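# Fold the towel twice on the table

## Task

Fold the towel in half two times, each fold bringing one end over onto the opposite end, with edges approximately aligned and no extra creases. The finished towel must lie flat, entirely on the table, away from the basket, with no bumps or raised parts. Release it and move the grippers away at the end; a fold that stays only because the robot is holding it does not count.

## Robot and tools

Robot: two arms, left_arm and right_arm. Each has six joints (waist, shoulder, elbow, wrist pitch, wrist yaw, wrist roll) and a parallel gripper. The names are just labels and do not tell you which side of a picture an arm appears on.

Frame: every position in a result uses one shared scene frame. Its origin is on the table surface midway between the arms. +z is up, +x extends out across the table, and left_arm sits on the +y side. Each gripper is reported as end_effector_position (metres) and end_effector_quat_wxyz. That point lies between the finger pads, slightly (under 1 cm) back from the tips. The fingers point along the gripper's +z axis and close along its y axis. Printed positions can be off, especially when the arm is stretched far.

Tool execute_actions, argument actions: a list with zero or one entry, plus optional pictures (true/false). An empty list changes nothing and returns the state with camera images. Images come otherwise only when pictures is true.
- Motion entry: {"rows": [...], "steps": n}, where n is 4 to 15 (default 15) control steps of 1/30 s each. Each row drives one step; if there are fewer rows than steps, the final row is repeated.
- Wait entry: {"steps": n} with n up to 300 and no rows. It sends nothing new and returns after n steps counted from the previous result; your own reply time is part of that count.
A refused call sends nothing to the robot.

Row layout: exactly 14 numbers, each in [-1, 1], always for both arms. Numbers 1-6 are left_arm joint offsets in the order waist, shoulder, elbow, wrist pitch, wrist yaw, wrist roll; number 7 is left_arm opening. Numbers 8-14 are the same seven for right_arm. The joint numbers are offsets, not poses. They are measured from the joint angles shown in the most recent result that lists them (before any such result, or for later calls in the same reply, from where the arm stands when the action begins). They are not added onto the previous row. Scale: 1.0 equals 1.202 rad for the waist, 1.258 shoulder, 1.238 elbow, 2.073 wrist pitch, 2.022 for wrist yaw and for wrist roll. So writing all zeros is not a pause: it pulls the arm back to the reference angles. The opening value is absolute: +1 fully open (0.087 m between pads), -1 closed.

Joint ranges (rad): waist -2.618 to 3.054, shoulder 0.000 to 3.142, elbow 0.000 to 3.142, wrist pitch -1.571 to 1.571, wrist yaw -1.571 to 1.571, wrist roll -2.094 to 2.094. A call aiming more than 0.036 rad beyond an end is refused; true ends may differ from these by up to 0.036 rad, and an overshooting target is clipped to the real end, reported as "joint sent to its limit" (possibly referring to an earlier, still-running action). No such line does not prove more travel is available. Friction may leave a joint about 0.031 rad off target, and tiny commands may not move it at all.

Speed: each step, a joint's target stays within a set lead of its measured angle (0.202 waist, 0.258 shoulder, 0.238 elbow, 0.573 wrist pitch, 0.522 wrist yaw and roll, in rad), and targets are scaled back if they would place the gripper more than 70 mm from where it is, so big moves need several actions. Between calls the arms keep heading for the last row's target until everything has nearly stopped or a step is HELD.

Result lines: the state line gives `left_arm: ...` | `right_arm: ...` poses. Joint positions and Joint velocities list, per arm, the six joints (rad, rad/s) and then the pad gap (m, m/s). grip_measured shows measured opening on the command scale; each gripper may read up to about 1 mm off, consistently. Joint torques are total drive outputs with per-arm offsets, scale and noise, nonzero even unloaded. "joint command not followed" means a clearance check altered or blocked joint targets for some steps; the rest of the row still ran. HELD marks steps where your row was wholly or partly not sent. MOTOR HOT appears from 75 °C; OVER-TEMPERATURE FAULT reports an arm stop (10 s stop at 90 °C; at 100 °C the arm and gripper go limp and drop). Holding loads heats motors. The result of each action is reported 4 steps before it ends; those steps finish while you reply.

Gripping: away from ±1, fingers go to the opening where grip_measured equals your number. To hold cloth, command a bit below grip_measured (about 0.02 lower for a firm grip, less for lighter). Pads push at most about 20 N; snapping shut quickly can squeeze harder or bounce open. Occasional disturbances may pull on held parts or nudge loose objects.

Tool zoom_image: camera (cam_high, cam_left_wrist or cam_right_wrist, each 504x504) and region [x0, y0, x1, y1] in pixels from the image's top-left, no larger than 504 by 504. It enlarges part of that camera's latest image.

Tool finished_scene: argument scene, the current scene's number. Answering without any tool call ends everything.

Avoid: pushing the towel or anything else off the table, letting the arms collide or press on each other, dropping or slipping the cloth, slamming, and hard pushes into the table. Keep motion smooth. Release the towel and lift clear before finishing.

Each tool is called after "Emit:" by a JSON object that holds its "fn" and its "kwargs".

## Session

Emit:
{"fn": "execute_actions", "kwargs": {"actions": []}}

Scene clock: 0.00 s of 6870.00 s.
left_arm: end_effector_position=(+0.3636, +0.3606, +0.3521) grip_measured=+0.997 end_effector_quat_wxyz=(+0.699, +0.006, +0.715, -0.011) | right_arm: end_effector_position=(+0.3546, -0.2914, +0.3589) grip_measured=+0.988 end_effector_quat_wxyz=(+0.700, -0.074, +0.707, +0.068)
Joint positions: left_arm=[-0.001  1.042  1.034 -0.017 -0.007 -0.008  0.087] | right_arm=[ 0.014  1.054  1.055 -0.011  0.006 -0.008  0.087]
Joint velocities: left_arm=[ 0.007 -0.002 -0.012 -0.007 -0.007 -0.022 -0.001] | right_arm=[-0.012 -0.012 -0.012 -0.037 -0.007  0.007 -0.001]
Joint torques (N m, as the arm reports them, + toward a larger angle): no reading
Motor temperatures (°C, as the motors report them): left_arm=[25 24 26 25 23 24] | right_arm=[25 27 25 25 25 23]

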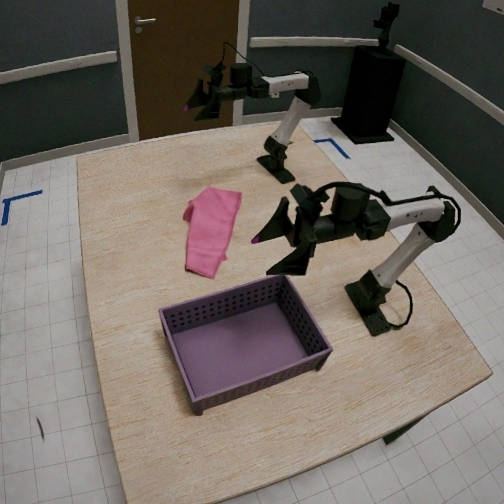

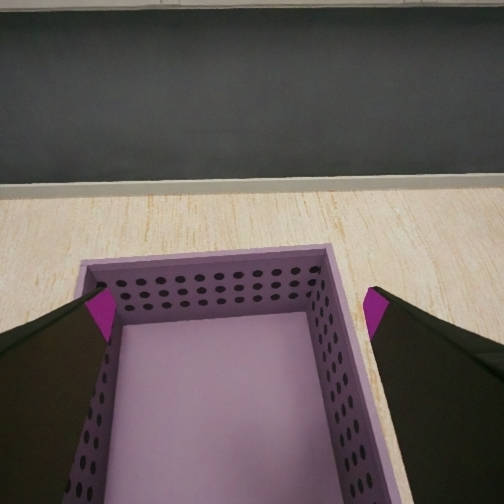

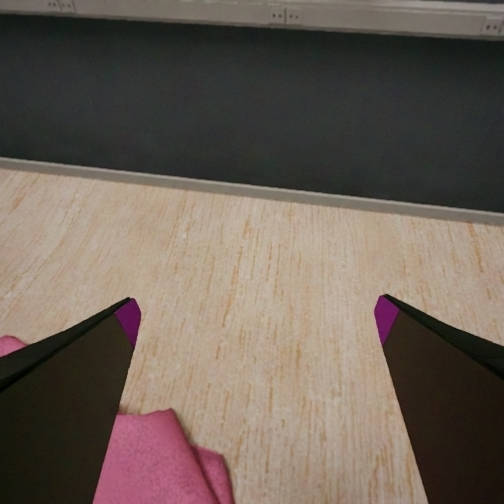

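Emit:
{"fn": "zoom_image", "kwargs": {"camera": "cam_high", "region": [150,170,280,300]}}

Emit:
{"fn": "execute_actions", "kwargs": {"actions": [{"rows":[[0,0,0,0,0,0,1,0.03,0.04,0.06,-0.05,0,0,1],[0,0,0,0,0,0,1,0.06,0.08,0.12,-0.1,0,0,1],[0,0,0,0,0,0,1,0.09,0.12,0.18,-0.15,0,0,1],[0,0,0,0,0,0,1,0.12,0.16,0.24,-0.2,0,0,1],[0,0,0,0,0,0,1,0.15,0.2,0.3,-0.25,0,0,1],[0,0,0,0,0,0,1,0.18,0.24,0.36,-0.3,0,0,1],[0,0,0,0,0,0,1,0.21,0.28,0.42,-0.35,0,0,1],[0,0,0,0,0,0,1,0.24,0.32,0.48,-0.4,0,0,1],[0,0,0,0,0,0,1,0.27,0.36,0.54,-0.45,0,0,1],[0,0,0,0,0,0,1,0.3,0.4,0.6,-0.49,0,0,1],[0,0,0,0,0,0,1,0.32,0.43,0.66,-0.52,0,0,1],[0,0,0,0,0,0,1,0.34,0.45,0.71,-0.54,0,0,1],[0,0,0,0,0,0,1,0.35,0.47,0.75,-0.55,0,0,1]]}]}}

Emit:
{"fn": "execute_actions", "kwargs": {"actions": [{"steps":20}], "pictures": true}}

Region (150, 170, 280, 300) of cam_high's 504x504 image, scaled by 3.877, with more detail than that image has.

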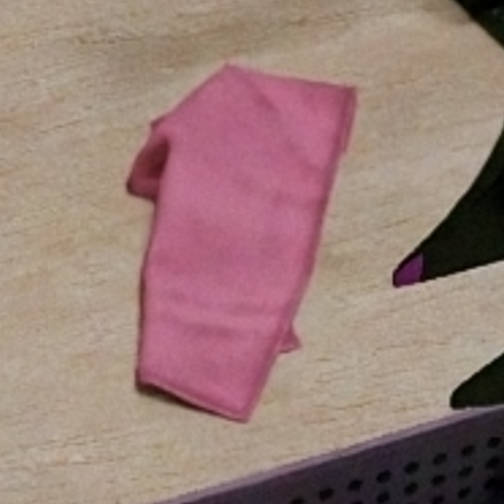

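Scene clock: 0.77 s of 6870.00 s.
left_arm: end_effector_position=(+0.3636, +0.3606, +0.3521) grip_measured=+0.997 end_effector_quat_wxyz=(+0.699, +0.006, +0.715, -0.011) | right_arm: end_effector_position=(+0.3502, -0.1554, +0.3452) grip_measured=+0.988 end_effector_quat_wxyz=(+0.509, -0.222, +0.821, +0.131)
Joint positions: left_arm=[-0.001  1.042  1.034 -0.017 -0.007 -0.008  0.087] | right_arm=[ 0.334  1.496  1.739 -0.706  0.01  -0.008  0.087]
Joint velocities: left_arm=[-0.017 -0.012 -0.007 -0.007 -0.051 -0.037  0.001] | right_arm=[ 0.965  1.482  2.049 -2.571 -0.007 -0.007 -0.   ]
Joint torques (N m, as the arm reports them, + toward a larger angle): left_arm=[-0.53 -2.73  7.04  1.94 -0.01 -0.07] | right_arm=[ 0.04 -6.47  7.06  1.88 -0.02  0.07]
Motor temperatures (°C, as the motors report them): left_arm=[25 24 26 25 23 24] | right_arm=[25 27 26 25 25 23]
Steps of this call (steps 1 to 12: nothing new was sent; steps 13 to 23: the first 11 steps of this action). Readings (joint positions):
13: left_arm=[-0.001 1.042 1.034 -0.017 -0.007 -0.008] | right_arm=[0.017 1.057 1.064 -0.027 0.007 -0.008]
14: left_arm=[-0.001 1.042 1.034 -0.017 -0.007 -0.008] | right_arm=[0.029 1.073 1.095 -0.065 0.009 -0.008]
16: left_arm=[-0.001 1.042 1.034 -0.017 -0.007 -0.008] | right_arm=[0.083 1.143 1.216 -0.170 0.011 -0.008]
20: left_arm=[-0.001 1.042 1.034 -0.017 -0.007 -0.008] | right_arm=[0.227 1.341 1.520 -0.449 0.011 -0.008]
23: the state above

Scene clock: 1.43 s of 6870.00 s.
left_arm: end_effector_position=(+0.3636, +0.3606, +0.3521) grip_measured=+0.997 end_effector_quat_wxyz=(+0.699, +0.006, +0.715, -0.011) | right_arm: end_effector_position=(+0.2987, -0.1384, +0.3004) grip_measured=+0.988 end_effector_quat_wxyz=(+0.352, -0.289, +0.883, +0.111)
Joint positions: left_arm=[-0.001  1.042  1.034 -0.017 -0.007 -0.008  0.087] | right_arm=[ 0.434  1.644  1.963 -1.134  0.004 -0.008  0.087]
Joint velocities: left_arm=[-0.012 -0.002 -0.007 -0.022 -0.051  0.037 -0.   ] | right_arm=[ 0.002  0.002 -0.002 -0.037 -0.007  0.022  0.   ]
Joint torques (N m, as the arm reports them, + toward a larger angle): left_arm=[-0.46 -2.6   6.96  1.94 -0.01 -0.1 ] | right_arm=[-0.42 -8.07  7.51  1.54  0.01  0.03]
Motor temperatures (°C, as the motors report them): left_arm=[25 24 26 26 23 24] | right_arm=[25 27 26 25 25 23]
Kept back: nothing.
Steps of this call (steps 1 to 4: the last 4 steps of your previous action; steps 5 to 20: the robot went on to your last target). Readings (joint positions):
1: left_arm=[-0.001 1.042 1.034 -0.017 -0.007 -0.008] | right_arm=[0.365 1.544 1.806 -0.785 0.009 -0.008]
2: left_arm=[-0.001 1.042 1.034 -0.017 -0.007 -0.008] | right_arm=[0.393 1.586 1.866 -0.854 0.009 -0.008]
4: left_arm=[-0.001 1.042 1.034 -0.017 -0.007 -0.008] | right_arm=[0.427 1.636 1.933 -0.948 0.004 -0.008]
8: left_arm=[-0.001 1.042 1.034 -0.017 -0.007 -0.008] | right_arm=[0.434 1.644 1.958 -1.066 0.004 -0.008]
20: the state above

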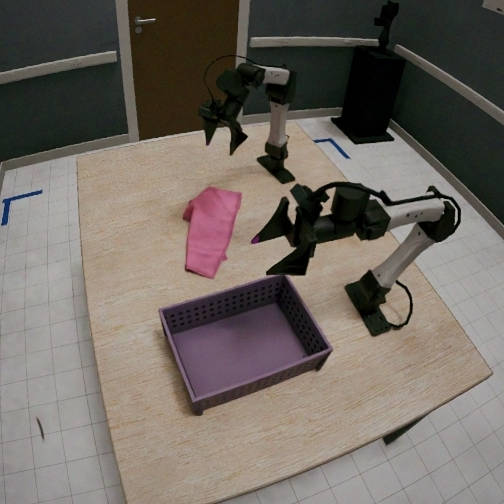

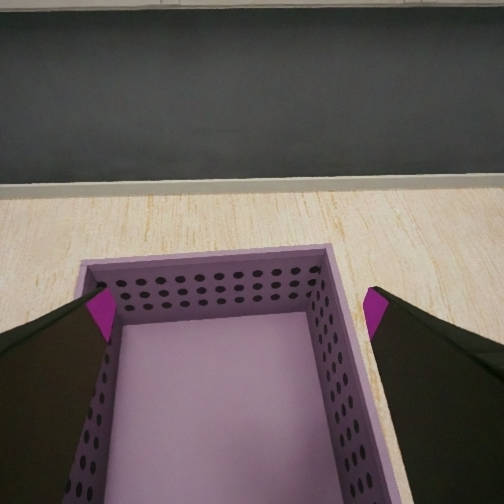

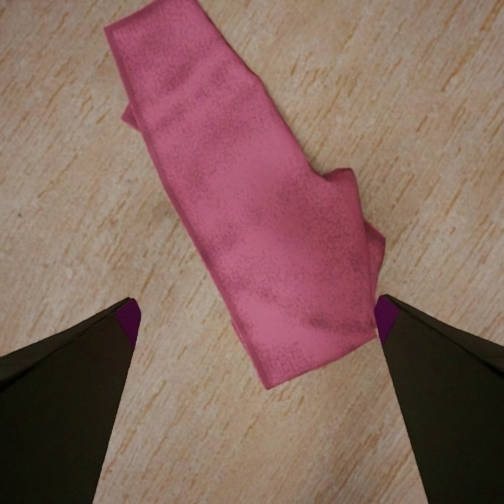

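Emit:
{"fn": "execute_actions", "kwargs": {"actions": [{"rows":[[-0.05,0.05,0.05,-0.03,0,0.02,0.9,-0.01,0,-0.045,0,0,0.01,0.9],[-0.1,0.11,0.11,-0.06,0,0.04,0.8,-0.02,0,-0.09,0,0,0.02,0.8],[-0.15,0.17,0.17,-0.09,0,0.06,0.7,-0.03,0,-0.135,0,0,0.03,0.7],[-0.2,0.23,0.23,-0.12,0,0.08,0.6,-0.04,0,-0.18,0.01,0,0.04,0.6],[-0.25,0.3,0.29,-0.16,0,0.1,0.5,-0.05,0,-0.23,0.01,0,0.05,0.5],[-0.3,0.37,0.35,-0.2,0,0.12,0.4,-0.06,0,-0.28,0.02,0,0.06,0.4],[-0.35,0.44,0.41,-0.24,0,0.14,0.3,-0.07,0,-0.33,0.02,0,0.07,0.3],[-0.4,0.51,0.47,-0.28,0,0.16,0.25,-0.08,0,-0.38,0.03,0,0.08,0.25],[-0.44,0.58,0.53,-0.32,0,0.18,0.25,-0.09,0,-0.43,0.03,0,0.09,0.25],[-0.48,0.65,0.59,-0.35,0,0.2,0.25,-0.1,0.01,-0.48,0.04,0,0.1,0.25],[-0.51,0.72,0.64,-0.38,0,0.22,0.25,-0.103,0.01,-0.53,0.04,0,0.11,0.25],[-0.54,0.79,0.69,-0.41,0,0.24,0.25,-0.103,0.01,-0.58,0.046,0,0.12,0.25],[-0.56,0.86,0.73,-0.43,0,0.25,0.25,-0.103,0.01,-0.62,0.046,0,0.13,0.25],[-0.573,0.92,0.76,-0.445,0,0.25,0.25,-0.103,0.01,-0.655,0.046,0,0.13,0.25],[-0.573,0.97,0.787,-0.45,0,0.25,0.25,-0.103,0.01,-0.679,0.046,0,0.13,0.25]]}]}}

Emit:
{"fn": "execute_actions", "kwargs": {"actions": [{"steps":25}], "pictures": true}}

Scene clock: 2.57 s of 6870.00 s.
left_arm: end_effector_position=(+0.4237, +0.1613, +0.3186) grip_measured=+0.251 end_effector_quat_wxyz=(+0.570, +0.270, +0.773, -0.066) | right_arm: end_effector_position=(+0.2527, -0.2043, +0.1336) grip_measured=+0.251 end_effector_quat_wxyz=(+0.134, -0.196, +0.970, +0.044)
Joint positions: left_arm=[-0.44   1.584  1.602 -0.365 -0.017  0.215  0.055] | right_arm=[ 0.333  1.636  1.427 -1.079  0.003  0.127  0.055]
Joint velocities: left_arm=[-1.116  1.575  1.556 -1.458 -0.007  0.857 -0.001] | right_arm=[-0.33   0.046 -1.795  0.286  0.022  0.491 -0.001]
Joint torques (N m, as the arm reports them, + toward a larger angle): left_arm=[-1.63 -6.42  6.92  1.7   0.05 -0.04] | right_arm=[-0.9  -6.62  5.63  0.85  0.    0.01]
Motor temperatures (°C, as the motors report them): left_arm=[25 24 26 26 23 24] | right_arm=[25 28 26 25 25 23]
Steps of this call (steps 1 to 23: the robot went on to your last target; steps 24 to 34: the first 11 steps of this action). Readings (joint positions):
24: left_arm=[-0.008 1.047 1.042 -0.025 -0.010 -0.004] | right_arm=[0.434 1.644 1.957 -1.135 0.004 -0.006]
25: left_arm=[-0.031 1.068 1.071 -0.046 -0.016 0.007] | right_arm=[0.433 1.641 1.940 -1.128 0.003 -0.001]
27: left_arm=[-0.121 1.169 1.190 -0.097 -0.020 0.044] | right_arm=[0.421 1.633 1.862 -1.113 0.003 0.016]
31: left_arm=[-0.312 1.414 1.437 -0.221 -0.018 0.135] | right_arm=[0.372 1.632 1.619 -1.091 0.003 0.074]
34: the state above

Scene clock: 3.40 s of 6870.00 s.
left_arm: end_effector_position=(+0.3716, +0.0596, +0.0639) grip_measured=+0.250 end_effector_quat_wxyz=(+0.187, +0.556, +0.810, -0.019) | right_arm: end_effector_position=(+0.1833, -0.2437, +0.0550) grip_measured=+0.250 end_effector_quat_wxyz=(-0.008, -0.132, +0.991, -0.005)
Joint positions: left_arm=[-0.688  2.26   1.988 -0.922 -0.005  0.487  0.055] | right_arm=[ 0.317  1.658  1.125 -1.057  0.003  0.245  0.055]
Joint velocities: left_arm=[ 0.012 -0.042 -0.012 -0.066 -0.022  0.007 -0.   ] | right_arm=[ 0.017 -0.007 -0.007  0.007  0.095  0.051 -0.001]
Joint torques (N m, as the arm reports them, + toward a larger angle): left_arm=[ -0.73 -11.64   7.72   0.92   0.     0.  ] | right_arm=[-0.85 -7.98  5.63  0.51  0.01  0.11]
Motor temperatures (°C, as the motors report them): left_arm=[25 25 27 26 23 24] | right_arm=[25 28 26 25 25 23]
Kept back: nothing.
Steps of this call (steps 1 to 4: the last 4 steps of your previous action; steps 5 to 25: the robot went on to your last target). Readings (joint positions):
1: left_arm=[-0.480 1.638 1.654 -0.415 -0.017 0.244] | right_arm=[0.324 1.639 1.365 -1.072 0.003 0.146]
2: left_arm=[-0.519 1.692 1.706 -0.466 -0.016 0.272] | right_arm=[0.319 1.641 1.305 -1.067 0.003 0.165]
4: left_arm=[-0.593 1.806 1.821 -0.573 -0.015 0.327] | right_arm=[0.317 1.648 1.199 -1.065 0.003 0.195]
8: left_arm=[-0.677 2.011 1.957 -0.682 -0.006 0.394] | right_arm=[0.317 1.658 1.125 -1.072 0.003 0.225]
25: the state above

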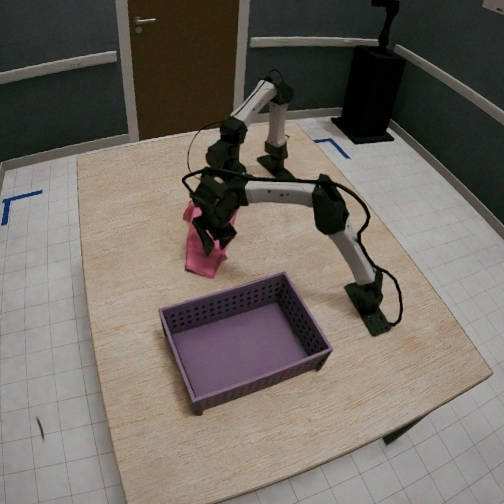

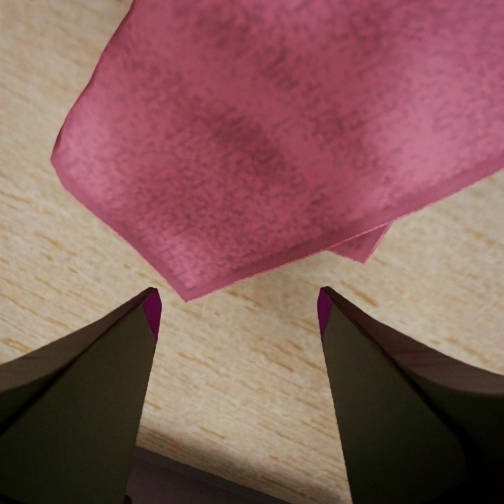

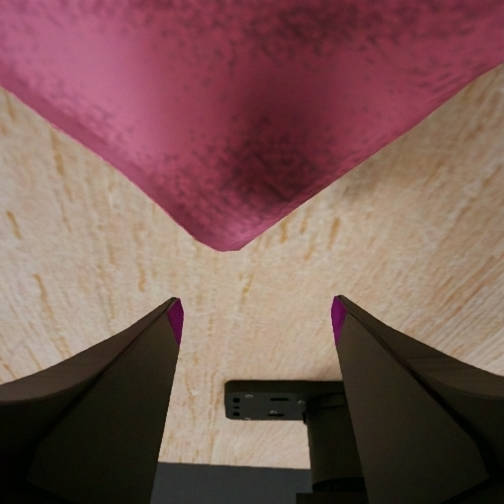

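Emit:
{"fn": "execute_actions", "kwargs": {"actions": [{"rows":[[0.015,0,0,0,0,0.01,0.25,0.01,0,-0.015,0.012,0,0,0.25],[0.03,0.01,0,0,0,0.02,0.25,0.02,0.004,-0.03,0.024,0,0.01,0.25],[0.045,0.02,0,0,0,0.03,0.25,0.03,0.008,-0.045,0.036,0,0.02,0.25],[0.06,0.03,0,0,0,0.04,0.25,0.04,0.012,-0.06,0.048,0,0.02,0.25],[0.066,0.042,0,0,0,0.05,0.25,0.042,0.015,-0.075,0.06,0,0.02,0.25],[0.066,0.054,0,0,0,0.05,0.25,0.042,0.018,-0.09,0.072,0,0.02,0.25],[0.066,0.066,0,0,0,0.05,0.25,0.042,0.021,-0.105,0.084,0,0.02,0.25],[0.066,0.08,0,-0.004,0,0.05,0.25,0.042,0.024,-0.118,0.094,0,0.02,0.25]]}]}}

Emit:
{"fn": "execute_actions", "kwargs": {"actions": [{"steps":8}], "pictures": true}}

Scene clock: 4.30 s of 6870.00 s.
left_arm: end_effector_position=(+0.3954, +0.0983, +0.0294) grip_measured=+0.250 end_effector_quat_wxyz=(+0.151, +0.557, +0.817, -0.002) | right_arm: end_effector_position=(+0.1675, -0.2403, +0.0226) grip_measured=+0.250 end_effector_quat_wxyz=(-0.011, -0.139, +0.990, -0.007)
Joint positions: left_arm=[-0.602  2.334  1.988 -0.923 -0.005  0.565  0.055] | right_arm=[ 0.359  1.667  0.996 -0.926  0.003  0.272  0.055]
Joint velocities: left_arm=[ 0.012  0.369 -0.012 -0.022 -0.022  0.066 -0.   ] | right_arm=[ 0.012  0.1   -0.125  0.256 -0.022  0.037  0.001]
Joint torques (N m, as the arm reports them, + toward a larger angle): left_arm=[ -1.02 -12.13   6.28   0.98   0.07   0.03] | right_arm=[ 0.23 -6.07  4.74  0.66 -0.02  0.11]
Motor temperatures (°C, as the motors report them): left_arm=[25 26 27 26 23 24] | right_arm=[25 28 26 25 25 23]
Steps of this call (steps 1 to 16: the robot went on to your last target; steps 17 to 27: the first 11 steps of this action). Readings (joint positions):
17: left_arm=[-0.687 2.260 1.988 -0.925 -0.005 0.491] | right_arm=[0.317 1.658 1.125 -1.056 0.003 0.246]
18: left_arm=[-0.685 2.260 1.988 -0.925 -0.004 0.496] | right_arm=[0.318 1.658 1.122 -1.051 0.003 0.247]
20: left_arm=[-0.671 2.261 1.988 -0.925 -0.003 0.514] | right_arm=[0.330 1.658 1.102 -1.025 0.003 0.257]
24: left_arm=[-0.619 2.291 1.988 -0.923 -0.003 0.553] | right_arm=[0.358 1.658 1.027 -0.956 0.003 0.268]
27: the state above

Scene clock: 4.57 s of 6870.00 s.
left_arm: end_effector_position=(+0.3941, +0.0996, +0.0183) grip_measured=+0.250 end_effector_quat_wxyz=(+0.139, +0.563, +0.814, -0.001) | right_arm: end_effector_position=(+0.1745, -0.2358, +0.0195) grip_measured=+0.250 end_effector_quat_wxyz=(+0.003, -0.137, +0.991, -0.000)
Joint positions: left_arm=[-0.603  2.357  1.988 -0.923 -0.005  0.578  0.055] | right_arm=[ 0.359  1.671  0.993 -0.887  0.003  0.275  0.055]
Joint velocities: left_arm=[-0.002  0.012 -0.002 -0.037 -0.037  0.066  0.001] | right_arm=[-0.007  0.002 -0.012  0.081  0.037  0.022  0.   ]
Joint torques (N m, as the arm reports them, + toward a larger angle): left_arm=[ -0.82 -12.29   6.16   0.93   0.02  -0.03] | right_arm=[ 0.17 -6.1   4.56  0.6   0.01  0.12]
Motor temperatures (°C, as the motors report them): left_arm=[25 26 27 26 23 24] | right_arm=[25 28 26 25 25 23]
Kept back: nothing.
Steps of this call (steps 1 to 4: the last 4 steps of your previous action; steps 5 to 8: the robot went on to your last target). Readings (joint positions):
1: left_arm=[-0.602 2.345 1.988 -0.923 -0.005 0.568] | right_arm=[0.359 1.670 0.993 -0.919 0.003 0.272]
2: left_arm=[-0.603 2.352 1.988 -0.923 -0.005 0.571] | right_arm=[0.359 1.671 0.993 -0.913 0.003 0.273]
4: left_arm=[-0.603 2.357 1.988 -0.923 -0.005 0.575] | right_arm=[0.359 1.671 0.993 -0.900 0.003 0.274]
8: the state above

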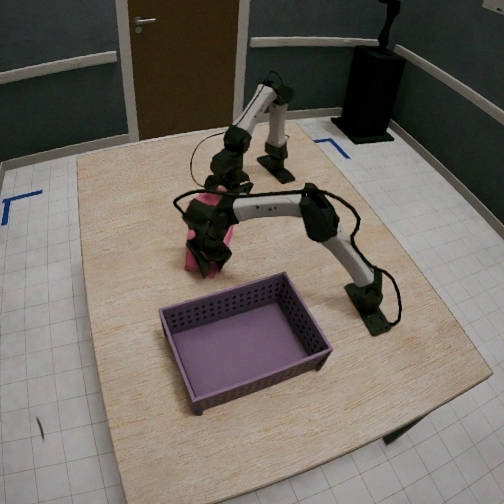

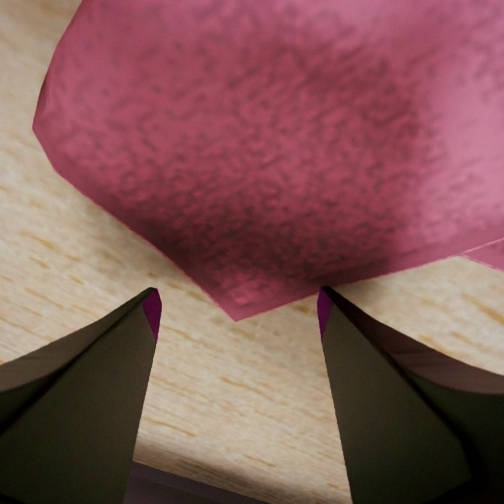

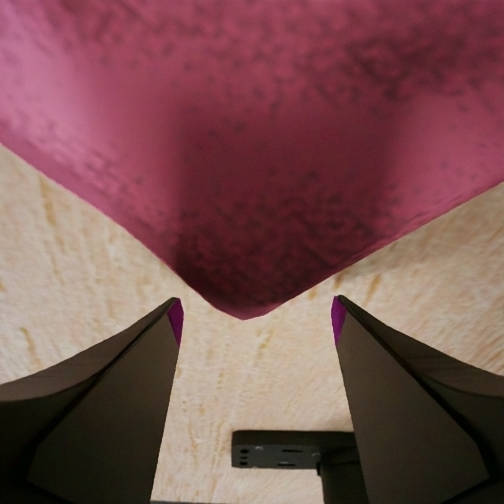

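Emit:
{"fn": "execute_actions", "kwargs": {"actions": [{"rows":[[0,0.01,0,0,0,0,0.25,0,0.02,0,0.005,0,0,0.25],[0,0.018,0,0,0,0,0.25,0,0.035,0,0.01,0,0,0.25],[0,0.026,0,0,0,0,0.25,0,0.048,0,0.015,0,0,0.25],[0,0.026,0,0,0,0,0.25,0,0.048,0,0.02,0,0,0.25],[0,0.026,0,0,0,0,0.25,0,0.048,0,0.02,0,0,0.25],[0,0.026,0,0,0,0,0.25,0,0.048,0,0.02,0,0,0.25],[-0.015,0.03,0,0.015,0,0,0.25,0,0.05,0,0.035,0,0,0.25],[-0.025,0.034,0,0.025,0,0,-0.2,0,0.052,0,0.045,0,0,-0.2],[-0.025,0.034,0,0.025,0,0,-1,0,0.052,0,0.045,0,0,-1]]}]}}

Emit:
{"fn": "execute_actions", "kwargs": {"actions": [{"steps":6}], "pictures": true}}

Scene clock: 5.20 s of 6870.00 s.
left_arm: end_effector_position=(+0.3931, +0.0917, +0.0137) grip_measured=-0.964 end_effector_quat_wxyz=(+0.143, +0.569, +0.810, -0.002) | right_arm: end_effector_position=(+0.1781, -0.2335, +0.0082) grip_measured=-0.934 end_effector_quat_wxyz=(-0.001, -0.137, +0.991, -0.002)
Joint positions: left_arm=[-0.617  2.368  1.988 -0.905 -0.005  0.58   0.002] | right_arm=[ 0.359  1.716  0.993 -0.852  0.003  0.276  0.003]
Joint velocities: left_arm=[-0.12   0.051  0.002  0.095  0.007 -0.007 -0.07 ] | right_arm=[-0.017 -0.002 -0.007  0.022 -0.051 -0.037  0.076]
Joint torques (N m, as the arm reports them, + toward a larger angle): left_arm=[ -1.05 -10.48   6.17   1.15   0.08  -0.13] | right_arm=[-0.33 -6.27  5.41  1.01  0.06 -0.03]
Motor temperatures (°C, as the motors report them): left_arm=[25 26 27 26 23 24] | right_arm=[25 28 26 25 25 23]
Steps of this call (steps 1 to 8: the robot went on to your last target; steps 9 to 19: the first 11 steps of this action). Readings (joint positions):
9: left_arm=[-0.603 2.357 1.988 -0.923 -0.005 0.580] | right_arm=[0.359 1.671 0.993 -0.880 0.003 0.276]
10: left_arm=[-0.603 2.357 1.988 -0.923 -0.005 0.580] | right_arm=[0.359 1.673 0.993 -0.880 0.003 0.276]
12: left_arm=[-0.603 2.358 1.988 -0.923 -0.005 0.580] | right_arm=[0.359 1.688 0.993 -0.876 0.003 0.276]
16: left_arm=[-0.605 2.363 1.988 -0.921 -0.005 0.580] | right_arm=[0.359 1.715 0.993 -0.860 0.003 0.276]
19: the state above

Scene clock: 5.40 s of 6870.00 s.
left_arm: end_effector_position=(+0.3927, +0.0881, +0.0135) grip_measured=-1.000 end_effector_quat_wxyz=(+0.146, +0.572, +0.807, -0.001) | right_arm: end_effector_position=(+0.1781, -0.2334, +0.0083) grip_measured=-0.931 end_effector_quat_wxyz=(-0.001, -0.137, +0.991, -0.002)
Joint positions: left_arm=[-0.625  2.369  1.988 -0.897 -0.009  0.58   0.   ] | right_arm=[ 0.359  1.716  0.993 -0.852  0.002  0.276  0.003]
Joint velocities: left_arm=[-0.027 -0.007 -0.007 -0.022  0.007  0.022  0.   ] | right_arm=[-0.007 -0.007  0.012  0.051  0.022 -0.066  0.   ]
Joint torques (N m, as the arm reports them, + toward a larger angle): left_arm=[ -1.08 -10.43   6.22   1.22   0.07  -0.12] | right_arm=[-0.43 -6.3   5.34  0.92  0.07  0.04]
Motor temperatures (°C, as the motors report them): left_arm=[25 26 27 26 23 24] | right_arm=[25 28 26 25 25 23]
Kept back: nothing.
Steps of this call (steps 1 to 4: the last 4 steps of your previous action; steps 5 to 6: the robot went on to your last target). Readings (joint positions):
1: left_arm=[-0.621 2.369 1.988 -0.903 -0.007 0.580] | right_arm=[0.359 1.716 0.993 -0.852 0.002 0.276]
2: left_arm=[-0.623 2.369 1.988 -0.902 -0.009 0.580] | right_arm=[0.359 1.716 0.993 -0.852 0.002 0.276]
4: left_arm=[-0.625 2.369 1.988 -0.898 -0.009 0.580] | right_arm=[0.359 1.716 0.993 -0.852 0.002 0.276]
6: the state above

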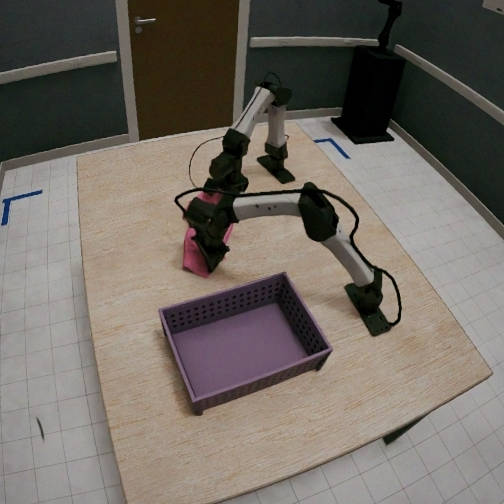

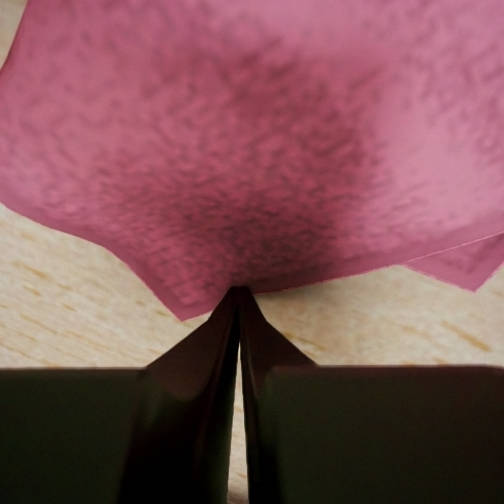

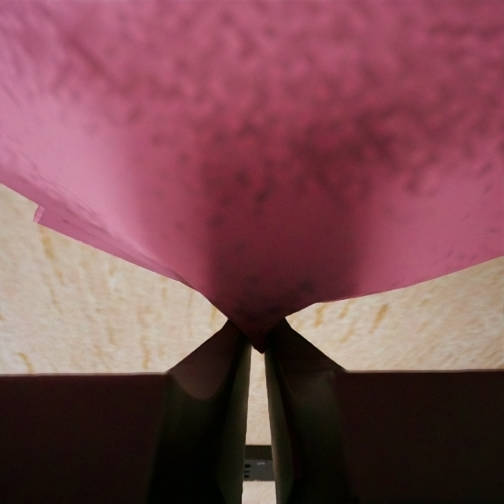

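Emit:
{"fn": "execute_actions", "kwargs": {"actions": [{"rows":[[0,-0.02,0.02,0,0,0,-1,0,0,0,0,0,0,-1],[0,-0.035,0.04,0.01,0,-0.03,-1,0,0,0,0,0,0,-1],[0.01,-0.035,0.052,0.02,0,-0.07,-0.7,0,0,0,0,0,0,-1],[0.025,-0.035,0.052,0.03,0,-0.12,-0.4,0,0,0,0,0,0,-1],[0.04,-0.035,0.052,0.035,0,-0.17,-0.1,0,0,0,0,0,0,-1],[0.05,-0.035,0.052,0.035,0,-0.22,0.1,0,0,0,0,0,0,-1],[0.06,-0.03,0.052,0.035,0,-0.26,0.1,0,0,0,0,0,0,-1],[0.06,-0.02,0.052,0.035,0,-0.29,0.1,0,0,0,0,0,0,-1],[0.06,-0.01,0.052,0.035,0,-0.29,0.1,0,0,0,0,0,0,-1],[0.06,0,0.052,0.035,0,-0.29,0.1,0,0,0,0,0,0,-1],[0.06,0.01,0.052,0.035,0,-0.29,0.1,0,0,0,0,0,0,-1],[0.06,0.02,0.052,0.035,0,-0.29,0.1,0,0,0,0,0,0,-1],[0.06,0.03,0.052,0.035,0,-0.29,0.1,0,0,0,0,0,0,-1],[0.06,0.04,0.052,0.035,0,-0.29,0.1,0,0,0,0,0,0,-1],[0.06,0.045,0.052,0.035,0,-0.29,0.1,0,0,0,0,0,0,-1]]}]}}

Emit:
{"fn": "execute_actions", "kwargs": {"actions": [{"steps":14}], "pictures": true}}

Scene clock: 6.23 s of 6870.00 s.
left_arm: end_effector_position=(+0.4260, +0.0855, +0.0531) grip_measured=+0.100 end_effector_quat_wxyz=(+0.222, +0.346, +0.910, -0.046) | right_arm: end_effector_position=(+0.1779, -0.2335, +0.0083) grip_measured=-0.931 end_effector_quat_wxyz=(-0.002, -0.137, +0.991, -0.002)
Joint positions: left_arm=[-0.557  2.33   2.051 -0.833 -0.008  0.142  0.048] | right_arm=[ 0.359  1.716  0.993 -0.853  0.002  0.276  0.003]
Joint velocities: left_arm=[ 0.242  0.061  0.007  0.125  0.007 -1.004  0.001] | right_arm=[-0.002 -0.002 -0.007  0.066 -0.007 -0.022 -0.001]
Joint torques (N m, as the arm reports them, + toward a larger angle): left_arm=[-1.28 -9.41  6.72  1.22  0.04 -0.12] | right_arm=[-0.43 -7.91  5.44  0.47 -0.03  0.03]
Motor temperatures (°C, as the motors report them): left_arm=[25 27 27 26 23 24] | right_arm=[25 28 26 25 25 23]
Steps of this call (steps 1 to 14: the robot went on to your last target; steps 15 to 25: the first 11 steps of this action). Readings (joint positions):
15: left_arm=[-0.625 2.368 1.989 -0.897 -0.009 0.580] | right_arm=[0.359 1.716 0.993 -0.853 0.002 0.276]
16: left_arm=[-0.625 2.364 1.993 -0.897 -0.009 0.573] | right_arm=[0.359 1.716 0.993 -0.853 0.002 0.276]
18: left_arm=[-0.623 2.357 2.012 -0.893 -0.009 0.517] | right_arm=[0.359 1.716 0.993 -0.853 0.002 0.276]
22: left_arm=[-0.591 2.329 2.042 -0.855 -0.007 0.278] | right_arm=[0.359 1.716 0.993 -0.853 0.002 0.276]
25: the state above

Scene clock: 6.70 s of 6870.00 s.
left_arm: end_effector_position=(+0.4228, +0.0873, +0.0159) grip_measured=+0.100 end_effector_quat_wxyz=(+0.189, +0.281, +0.939, -0.051) | right_arm: end_effector_position=(+0.1779, -0.2335, +0.0083) grip_measured=-0.931 end_effector_quat_wxyz=(-0.002, -0.137, +0.991, -0.002)
Joint positions: left_arm=[-0.547  2.405  2.051 -0.823 -0.008  0.007  0.048] | right_arm=[ 0.359  1.716  0.993 -0.853  0.002  0.276  0.003]
Joint velocities: left_arm=[ 0.007  0.002  0.002 -0.066 -0.066  0.007  0.001] | right_arm=[ 0.007  0.007 -0.017  0.022 -0.007  0.007 -0.   ]
Joint torques (N m, as the arm reports them, + toward a larger angle): left_arm=[ -0.91 -11.42   6.62   1.15  -0.04  -0.18] | right_arm=[-0.54 -7.95  5.49  0.41 -0.02 -0.05]
Motor temperatures (°C, as the motors report them): left_arm=[25 27 27 26 23 24] | right_arm=[25 28 26 25 25 23]
Kept back: nothing.
Steps of this call (steps 1 to 4: the last 4 steps of your previous action; steps 5 to 14: the robot went on to your last target). Readings (joint positions):
1: left_arm=[-0.551 2.336 2.051 -0.831 -0.009 0.113] | right_arm=[0.359 1.716 0.993 -0.853 0.002 0.276]
2: left_arm=[-0.548 2.344 2.051 -0.829 -0.010 0.090] | right_arm=[0.359 1.716 0.993 -0.853 0.002 0.276]
4: left_arm=[-0.547 2.368 2.051 -0.827 -0.010 0.058] | right_arm=[0.359 1.716 0.993 -0.853 0.002 0.276]
8: left_arm=[-0.547 2.409 2.051 -0.823 -0.008 0.022] | right_arm=[0.359 1.716 0.993 -0.853 0.002 0.276]
14: the state above

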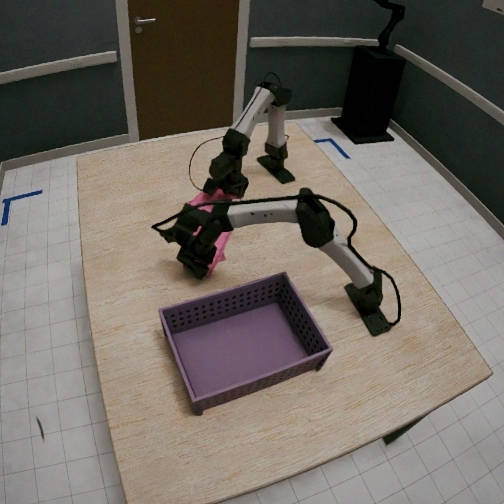

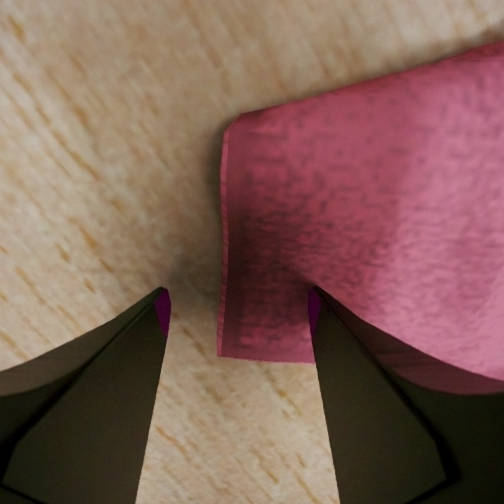

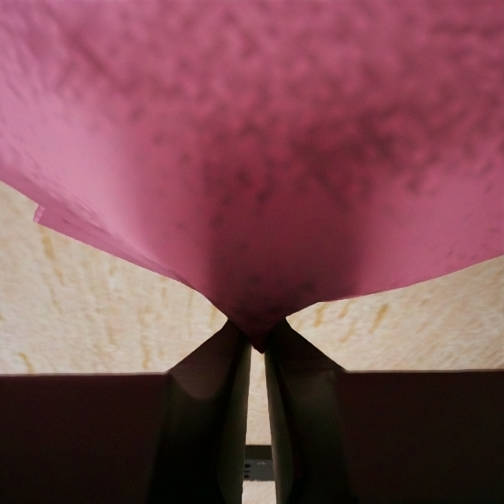

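Close while swinging the waist inward so the top finger stays put.

Emit:
{"fn": "execute_actions", "kwargs": {"actions": [{"rows":[[-0.02,0.03,0,0,0,0,0.1,0,0,0,0,0,0,-1],[-0.035,0.03,0,0,0,0,0,0,0,0,0,0,0,-1],[-0.045,0.03,0,0,0,0,-0.15,0,0,0,0,0,0,-1],[-0.05,0.03,0,0,0,0,-0.35,0,0,0,0,0,0,-1],[-0.05,0.03,0,0,0,0,-0.55,0,0,0,0,0,0,-1],[-0.05,0.03,0,0,0,0,-0.75,0,0,0,0,0,0,-1],[-0.05,0.03,0,0,0,0,-1,0,0,0,0,0,0,-1]]}], "pictures": true}}

Scene clock: 7.20 s of 6870.00 s.
left_arm: end_effector_position=(+0.4094, +0.0658, +0.0155) grip_measured=-0.957 end_effector_quat_wxyz=(+0.191, +0.304, +0.932, -0.051) | right_arm: end_effector_position=(+0.1779, -0.2335, +0.0083) grip_measured=-0.931 end_effector_quat_wxyz=(-0.002, -0.137, +0.991, -0.002)
Joint positions: left_arm=[-0.6    2.406  2.051 -0.818 -0.021  0.006  0.002] | right_arm=[ 0.359  1.716  0.993 -0.853  0.002  0.276  0.003]
Joint velocities: left_arm=[-0.002 -0.002 -0.007 -0.081 -0.037 -0.022 -0.001] | right_arm=[-0.002 -0.012 -0.022  0.022  0.095 -0.066 -0.001]
Joint torques (N m, as the arm reports them, + toward a larger angle): left_arm=[ -0.99 -10.43   6.4    1.15   0.13  -0.09] | right_arm=[-0.26 -7.87  5.53  0.43 -0.02  0.  ]
Motor temperatures (°C, as the motors report them): left_arm=[25 27 27 26 23 24] | right_arm=[25 28 26 25 25 23]
Steps of this call (steps 1 to 4: the robot went on to your last target; steps 5 to 15: the first 11 steps of this action). Readings (joint positions):
5: left_arm=[-0.548 2.405 2.051 -0.823 -0.008 0.004] | right_arm=[0.359 1.716 0.993 -0.853 0.002 0.276]
6: left_arm=[-0.550 2.406 2.051 -0.823 -0.009 0.004] | right_arm=[0.359 1.716 0.993 -0.853 0.002 0.276]
8: left_arm=[-0.563 2.406 2.051 -0.822 -0.009 0.004] | right_arm=[0.359 1.716 0.993 -0.853 0.002 0.276]
12: left_arm=[-0.596 2.406 2.051 -0.820 -0.017 0.005] | right_arm=[0.359 1.716 0.993 -0.853 0.002 0.276]
15: the state above

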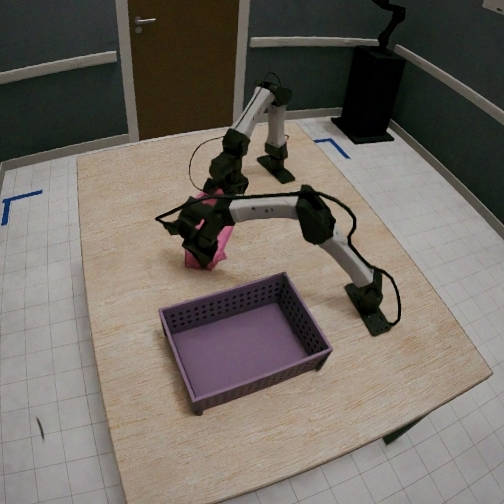

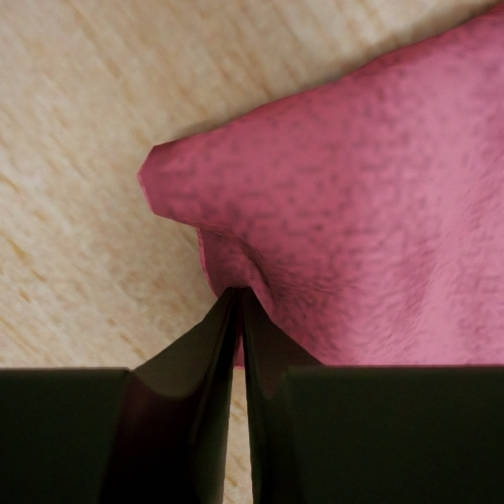

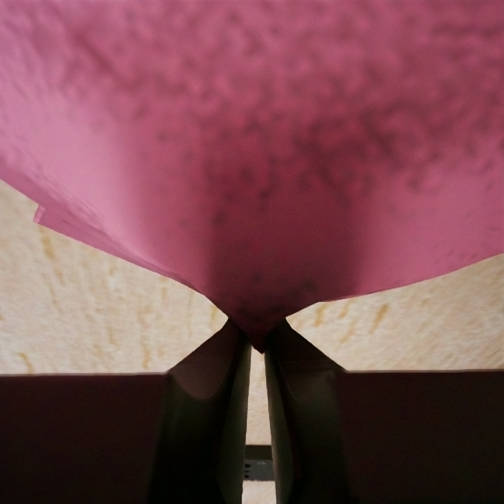

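Emit:
{"fn": "execute_actions", "kwargs": {"actions": [{"rows":[[-0.007,-0.02,0,-0.01,0,-0.013,-1,0,-0.01,0.02,-0.01,0,-0.007,-1],[-0.017,-0.05,-0.004,-0.025,0,-0.032,-1,0.003,-0.025,0.047,-0.025,0,-0.017,-1],[-0.029,-0.087,-0.007,-0.044,0,-0.056,-1,0.006,-0.044,0.083,-0.044,0,-0.03,-1],[-0.044,-0.131,-0.01,-0.066,0,-0.084,-1,0.009,-0.066,0.125,-0.066,0,-0.044,-1],[-0.06,-0.181,-0.014,-0.091,0,-0.116,-1,0.012,-0.092,0.172,-0.092,0,-0.061,-1],[-0.077,-0.231,-0.018,-0.116,0,-0.148,-1,0.016,-0.117,0.219,-0.117,0,-0.078,-1],[-0.094,-0.281,-0.022,-0.141,0,-0.18,-1,0.019,-0.142,0.267,-0.142,0,-0.095,-1],[-0.11,-0.331,-0.026,-0.166,0,-0.212,-1,0.022,-0.167,0.314,-0.167,0,-0.111,-1],[-0.127,-0.381,-0.03,-0.192,0,-0.244,-1,0.026,-0.193,0.362,-0.193,0,-0.128,-1],[-0.144,-0.431,-0.034,-0.217,0,-0.276,-1,0.029,-0.218,0.409,-0.218,0,-0.145,-1],[-0.16,-0.48,-0.038,-0.242,0,-0.308,-1,0.032,-0.243,0.457,-0.243,0,-0.162,-1],[-0.175,-0.524,-0.041,-0.264,0,-0.336,-1,0.035,-0.265,0.498,-0.265,0,-0.176,-1],[-0.189,-0.568,-0.045,-0.286,0,-0.364,-1,0.038,-0.288,0.54,-0.288,0,-0.191,-1],[-0.2,-0.6,-0.047,-0.301,0,-0.384,-1,0.04,-0.303,0.57,-0.303,0,-0.2,-1],[-0.208,-0.624,-0.049,-0.314,0,-0.4,-1,0.042,-0.316,0.593,-0.316,0,-0.21,-1]]}]}}

Emit:
{"fn": "execute_actions", "kwargs": {"actions": [{"steps":25}], "pictures": true}}

Emit:
{"fn": "zoom_image", "kwargs": {"camera": "cam_high", "region": [170,90,380,300]}}

Scene clock: 8.33 s of 6870.00 s.
left_arm: end_effector_position=(+0.3427, +0.0427, +0.1646) grip_measured=-0.962 end_effector_quat_wxyz=(+0.243, +0.222, +0.937, -0.117) | right_arm: end_effector_position=(+0.2323, -0.2031, +0.1539) grip_measured=-0.932 end_effector_quat_wxyz=(+0.156, -0.222, +0.961, +0.054)
Joint positions: left_arm=[-0.698  2.067  2.041 -1.    -0.024 -0.255  0.002] | right_arm=[ 0.372  1.532  1.396 -1.103  0.002  0.111  0.003]
Joint velocities: left_arm=[-0.481 -1.341  0.002 -0.652  0.022 -1.048 -0.   ] | right_arm=[ 0.09  -0.823  1.531 -0.945 -0.051 -0.711  0.   ]
Joint torques (N m, as the arm reports them, + toward a larger angle): left_arm=[ -1.25 -10.8    5.22   1.04  -0.03  -0.13] | right_arm=[ 0.82 -9.78  6.78  0.67 -0.03 -0.05]
Motor temperatures (°C, as the motors report them): left_arm=[25 28 27 26 23 24] | right_arm=[25 28 26 25 25 23]
Steps of this call (steps 1 to 4: the last 4 steps of your previous action; steps 5 to 15: the robot went on to your last target; steps 16 to 23: nothing new was sent; steps 24 to 34: the first 11 steps of this action). Readings (joint positions):
24: left_arm=[-0.600 2.402 2.051 -0.818 -0.022 0.004] | right_arm=[0.359 1.716 0.995 -0.855 0.002 0.276]
25: left_arm=[-0.601 2.395 2.051 -0.821 -0.023 -0.005] | right_arm=[0.359 1.716 1.003 -0.864 0.002 0.272]
27: left_arm=[-0.607 2.359 2.048 -0.852 -0.023 -0.045] | right_arm=[0.359 1.708 1.046 -0.906 0.002 0.253]
31: left_arm=[-0.650 2.207 2.041 -0.938 -0.024 -0.154] | right_arm=[0.363 1.623 1.234 -1.022 0.002 0.178]
34: the state above

Scene clock: 9.17 s of 6870.00 s.
left_arm: end_effector_position=(+0.1780, +0.0984, +0.2956) grip_measured=-0.962 end_effector_quat_wxyz=(+0.182, +0.038, +0.965, -0.185) | right_arm: end_effector_position=(+0.1749, -0.2446, +0.2851) grip_measured=-0.932 end_effector_quat_wxyz=(+0.241, -0.344, +0.906, +0.055)
Joint positions: left_arm=[-0.844  1.614  2.008 -1.44  -0.022 -0.79   0.002] | right_arm=[ 0.398  1.302  1.728 -1.496  0.002 -0.137  0.003]
Joint velocities: left_arm=[-0.007  0.002 -0.027  0.007  0.007  0.007 -0.001] | right_arm=[ 0.002 -0.002  0.012 -0.037  0.022 -0.022 -0.001]
Joint torques (N m, as the arm reports them, + toward a larger angle): left_arm=[-0.88 -5.44  4.25  1.15 -0.07 -0.12] | right_arm=[ 0.52 -1.96  5.48  1.14 -0.01 -0.11]
Motor temperatures (°C, as the motors report them): left_arm=[25 28 27 26 23 24] | right_arm=[25 28 26 25 25 23]
Kept back: nothing.
Steps of this call (steps 1 to 4: the last 4 steps of your previous action; steps 5 to 25: the robot went on to your last target). Readings (joint positions):
1: left_arm=[-0.715 2.020 2.041 -1.024 -0.024 -0.293] | right_arm=[0.375 1.503 1.448 -1.133 0.002 0.087]
2: left_arm=[-0.734 1.973 2.041 -1.051 -0.024 -0.332] | right_arm=[0.378 1.474 1.499 -1.165 0.002 0.063]
4: left_arm=[-0.770 1.880 2.041 -1.108 -0.024 -0.412] | right_arm=[0.385 1.418 1.597 -1.234 0.002 0.014]
8: left_arm=[-0.827 1.694 2.039 -1.235 -0.022 -0.579] | right_arm=[0.397 1.317 1.718 -1.365 0.002 -0.074]
25: the state above

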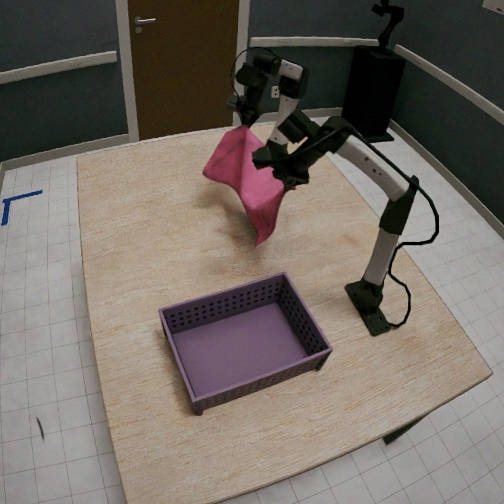

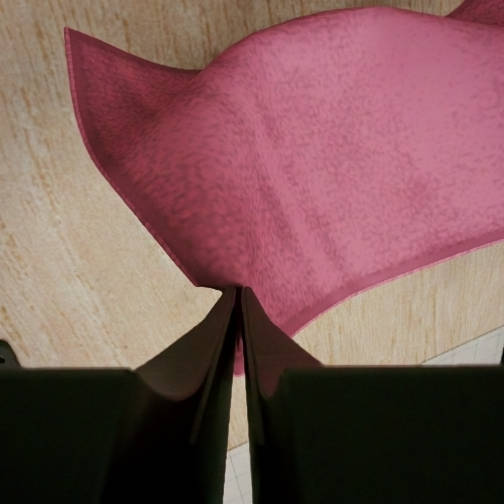

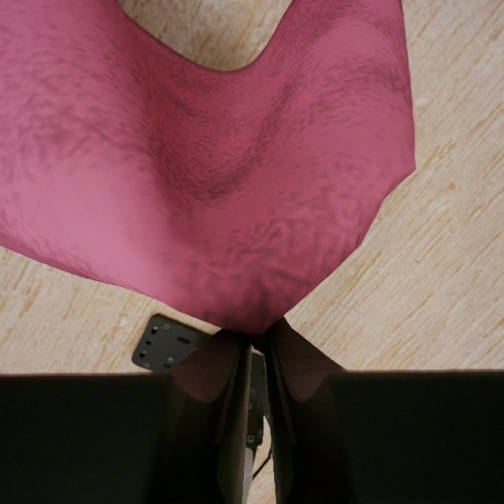

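Region (170, 90, 380, 300) of cam_high's 504x504 image, scaled by 2.400, with more detail than that image has.

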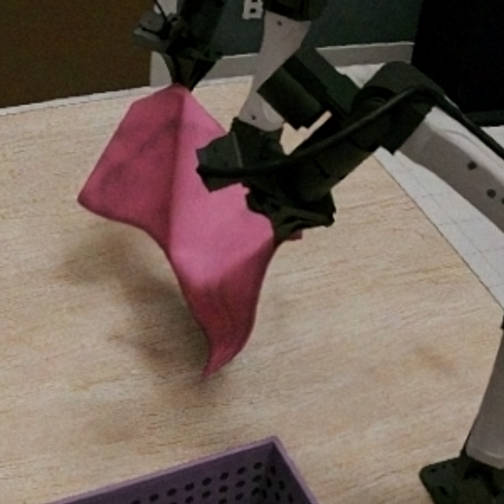

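Emit:
{"fn": "execute_actions", "kwargs": {"actions": [{"rows":[[0,-0.004,-0.04,0.014,0,0,-1,0.01,0,-0.03,0.011,0,0.005,-1],[0,-0.008,-0.09,0.031,0,0,-1,0.02,0,-0.07,0.025,0,0.01,-1],[0,-0.012,-0.15,0.051,0,-0.01,-1,0.03,0,-0.115,0.041,0,0.017,-1],[-0.005,-0.016,-0.21,0.071,0,-0.01,-1,0.045,0,-0.16,0.057,0,0.023,-1],[-0.01,-0.021,-0.27,0.091,0,-0.02,-1,0.06,0,-0.205,0.074,0,0.03,-1],[-0.014,-0.026,-0.33,0.113,0,-0.02,-1,0.075,0,-0.255,0.092,0,0.037,-1],[-0.018,-0.031,-0.39,0.133,0,-0.025,-1,0.09,0,-0.3,0.108,0,0.044,-1],[-0.022,-0.035,-0.45,0.153,0,-0.03,-1,0.105,0,-0.345,0.124,0,0.05,-1],[-0.026,-0.04,-0.51,0.174,0,-0.035,-1,0.12,0.01,-0.39,0.14,0,0.057,-1],[-0.03,-0.045,-0.57,0.195,0,-0.04,-1,0.135,0.01,-0.44,0.158,0,0.064,-1],[-0.034,-0.05,-0.63,0.216,0,-0.04,-1,0.15,0.01,-0.485,0.175,0,0.07,-1],[-0.038,-0.054,-0.69,0.236,0,-0.045,-1,0.165,0.01,-0.53,0.19,0,0.077,-1],[-0.042,-0.058,-0.745,0.256,0,-0.05,-1,0.18,0.01,-0.575,0.207,0,0.084,-1],[-0.045,-0.062,-0.79,0.272,0,-0.055,-1,0.19,0.01,-0.61,0.22,0,0.09,-1],[-0.047,-0.065,-0.828,0.284,0,-0.055,-1,0.2,0.01,-0.64,0.23,0,0.093,-1]]}]}}

Emit:
{"fn": "execute_actions", "kwargs": {"actions": [{"steps":22}], "pictures": true}}

Emit:
{"fn": "zoom_image", "kwargs": {"camera": "cam_high", "region": [170,110,360,300]}}

Scene clock: 10.10 s of 6870.00 s.
left_arm: end_effector_position=(+0.1506, +0.1195, +0.1392) grip_measured=-0.962 end_effector_quat_wxyz=(+0.082, +0.028, +0.993, -0.080) | right_arm: end_effector_position=(+0.1416, -0.2269, +0.1609) grip_measured=-0.932 end_effector_quat_wxyz=(+0.113, -0.380, +0.917, +0.038)
Joint positions: left_arm=[-0.865  1.57   1.376 -1.148 -0.022 -0.837  0.002] | right_arm=[ 0.537  1.298  1.239 -1.273  0.002 -0.056  0.003]
Joint velocities: left_arm=[-0.168 -0.002 -2.239  1.033  0.051 -0.154 -0.001] | right_arm=[ 0.52   0.002 -1.678  0.886  0.022  0.271 -0.001]
Joint torques (N m, as the arm reports them, + toward a larger angle): left_arm=[-1.38 -7.51  5.53  0.79 -0.08 -0.17] | right_arm=[ 0.17 -3.08  5.71  0.81 -0.07  0.11]
Motor temperatures (°C, as the motors report them): left_arm=[25 28 27 26 23 24] | right_arm=[25 28 26 25 25 23]
Steps of this call (steps 1 to 17: the robot went on to your last target; steps 18 to 28: the first 11 steps of this action). Readings (joint positions):
18: left_arm=[-0.844 1.613 2.004 -1.440 -0.022 -0.795] | right_arm=[0.398 1.302 1.725 -1.497 0.002 -0.138]
19: left_arm=[-0.844 1.609 1.987 -1.426 -0.022 -0.795] | right_arm=[0.400 1.301 1.713 -1.489 0.002 -0.136]
21: left_arm=[-0.844 1.588 1.897 -1.377 -0.022 -0.797] | right_arm=[0.415 1.297 1.645 -1.454 0.002 -0.126]
25: left_arm=[-0.850 1.570 1.612 -1.254 -0.022 -0.816] | right_arm=[0.482 1.297 1.414 -1.357 0.003 -0.090]
28: the state above

Scene clock: 10.83 s of 6870.00 s.
left_arm: end_effector_position=(+0.1193, +0.1444, +0.0488) grip_measured=-0.962 end_effector_quat_wxyz=(+0.053, +0.013, +0.997, -0.053) | right_arm: end_effector_position=(+0.1149, -0.2200, +0.0842) grip_measured=-0.932 end_effector_quat_wxyz=(+0.075, -0.380, +0.921, +0.035)
Joint positions: left_arm=[-0.891  1.54   0.988 -0.87  -0.019 -0.893  0.002] | right_arm=[ 0.629  1.306  0.942 -1.041  0.     0.04   0.003]
Joint velocities: left_arm=[ 0.002  0.002  0.002  0.066 -0.007 -0.022 -0.001] | right_arm=[ 0.002 -0.012 -0.007  0.037 -0.051  0.051 -0.   ]
Joint torques (N m, as the arm reports them, + toward a larger angle): left_arm=[-1.17 -6.18  5.63  0.87 -0.1  -0.16] | right_arm=[ 0.37 -3.93  5.85  0.89  0.01  0.05]
Motor temperatures (°C, as the motors report them): left_arm=[25 28 27 26 23 24] | right_arm=[25 28 26 25 25 23]
Kept back: nothing.
Steps of this call (steps 1 to 4: the last 4 steps of your previous action; steps 5 to 22: the robot went on to your last target). Readings (joint positions):
1: left_arm=[-0.870 1.570 1.300 -1.111 -0.022 -0.844] | right_arm=[0.555 1.298 1.183 -1.242 0.002 -0.043]
2: left_arm=[-0.876 1.569 1.226 -1.073 -0.022 -0.851] | right_arm=[0.573 1.298 1.127 -1.211 0.002 -0.031]
4: left_arm=[-0.885 1.565 1.091 -1.005 -0.022 -0.866] | right_arm=[0.606 1.298 1.022 -1.154 0.002 -0.007]
8: left_arm=[-0.891 1.563 0.988 -0.950 -0.019 -0.885] | right_arm=[0.629 1.306 0.942 -1.103 0.000 0.021]
22: the state above

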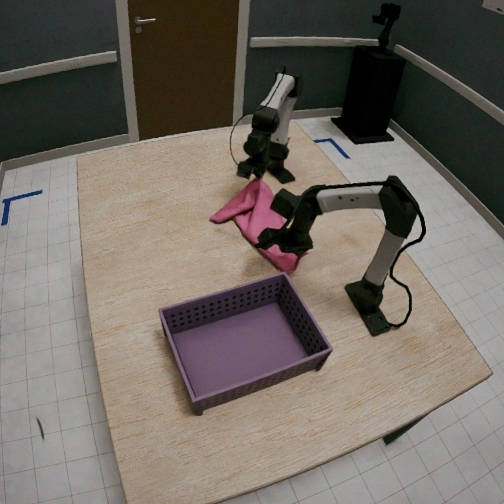

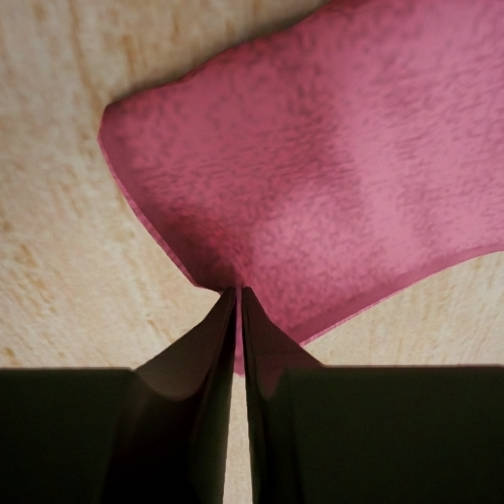

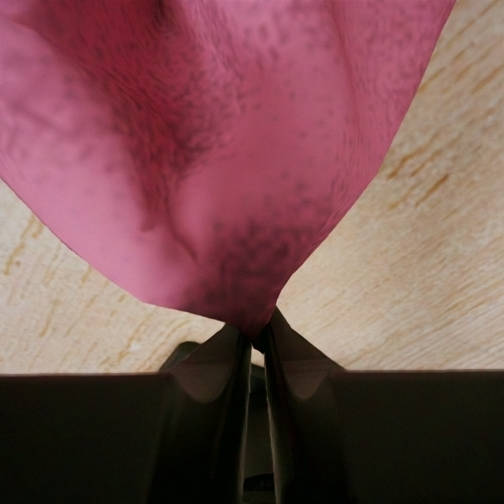

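Region (170, 110, 360, 300) of cam_high's 504x504 image, scaled by 2.653, with more detail than that image has.

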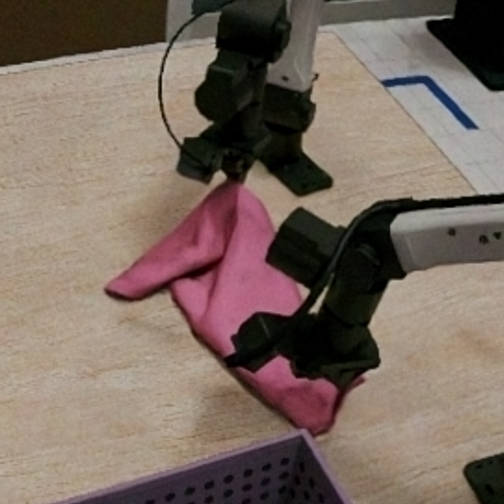

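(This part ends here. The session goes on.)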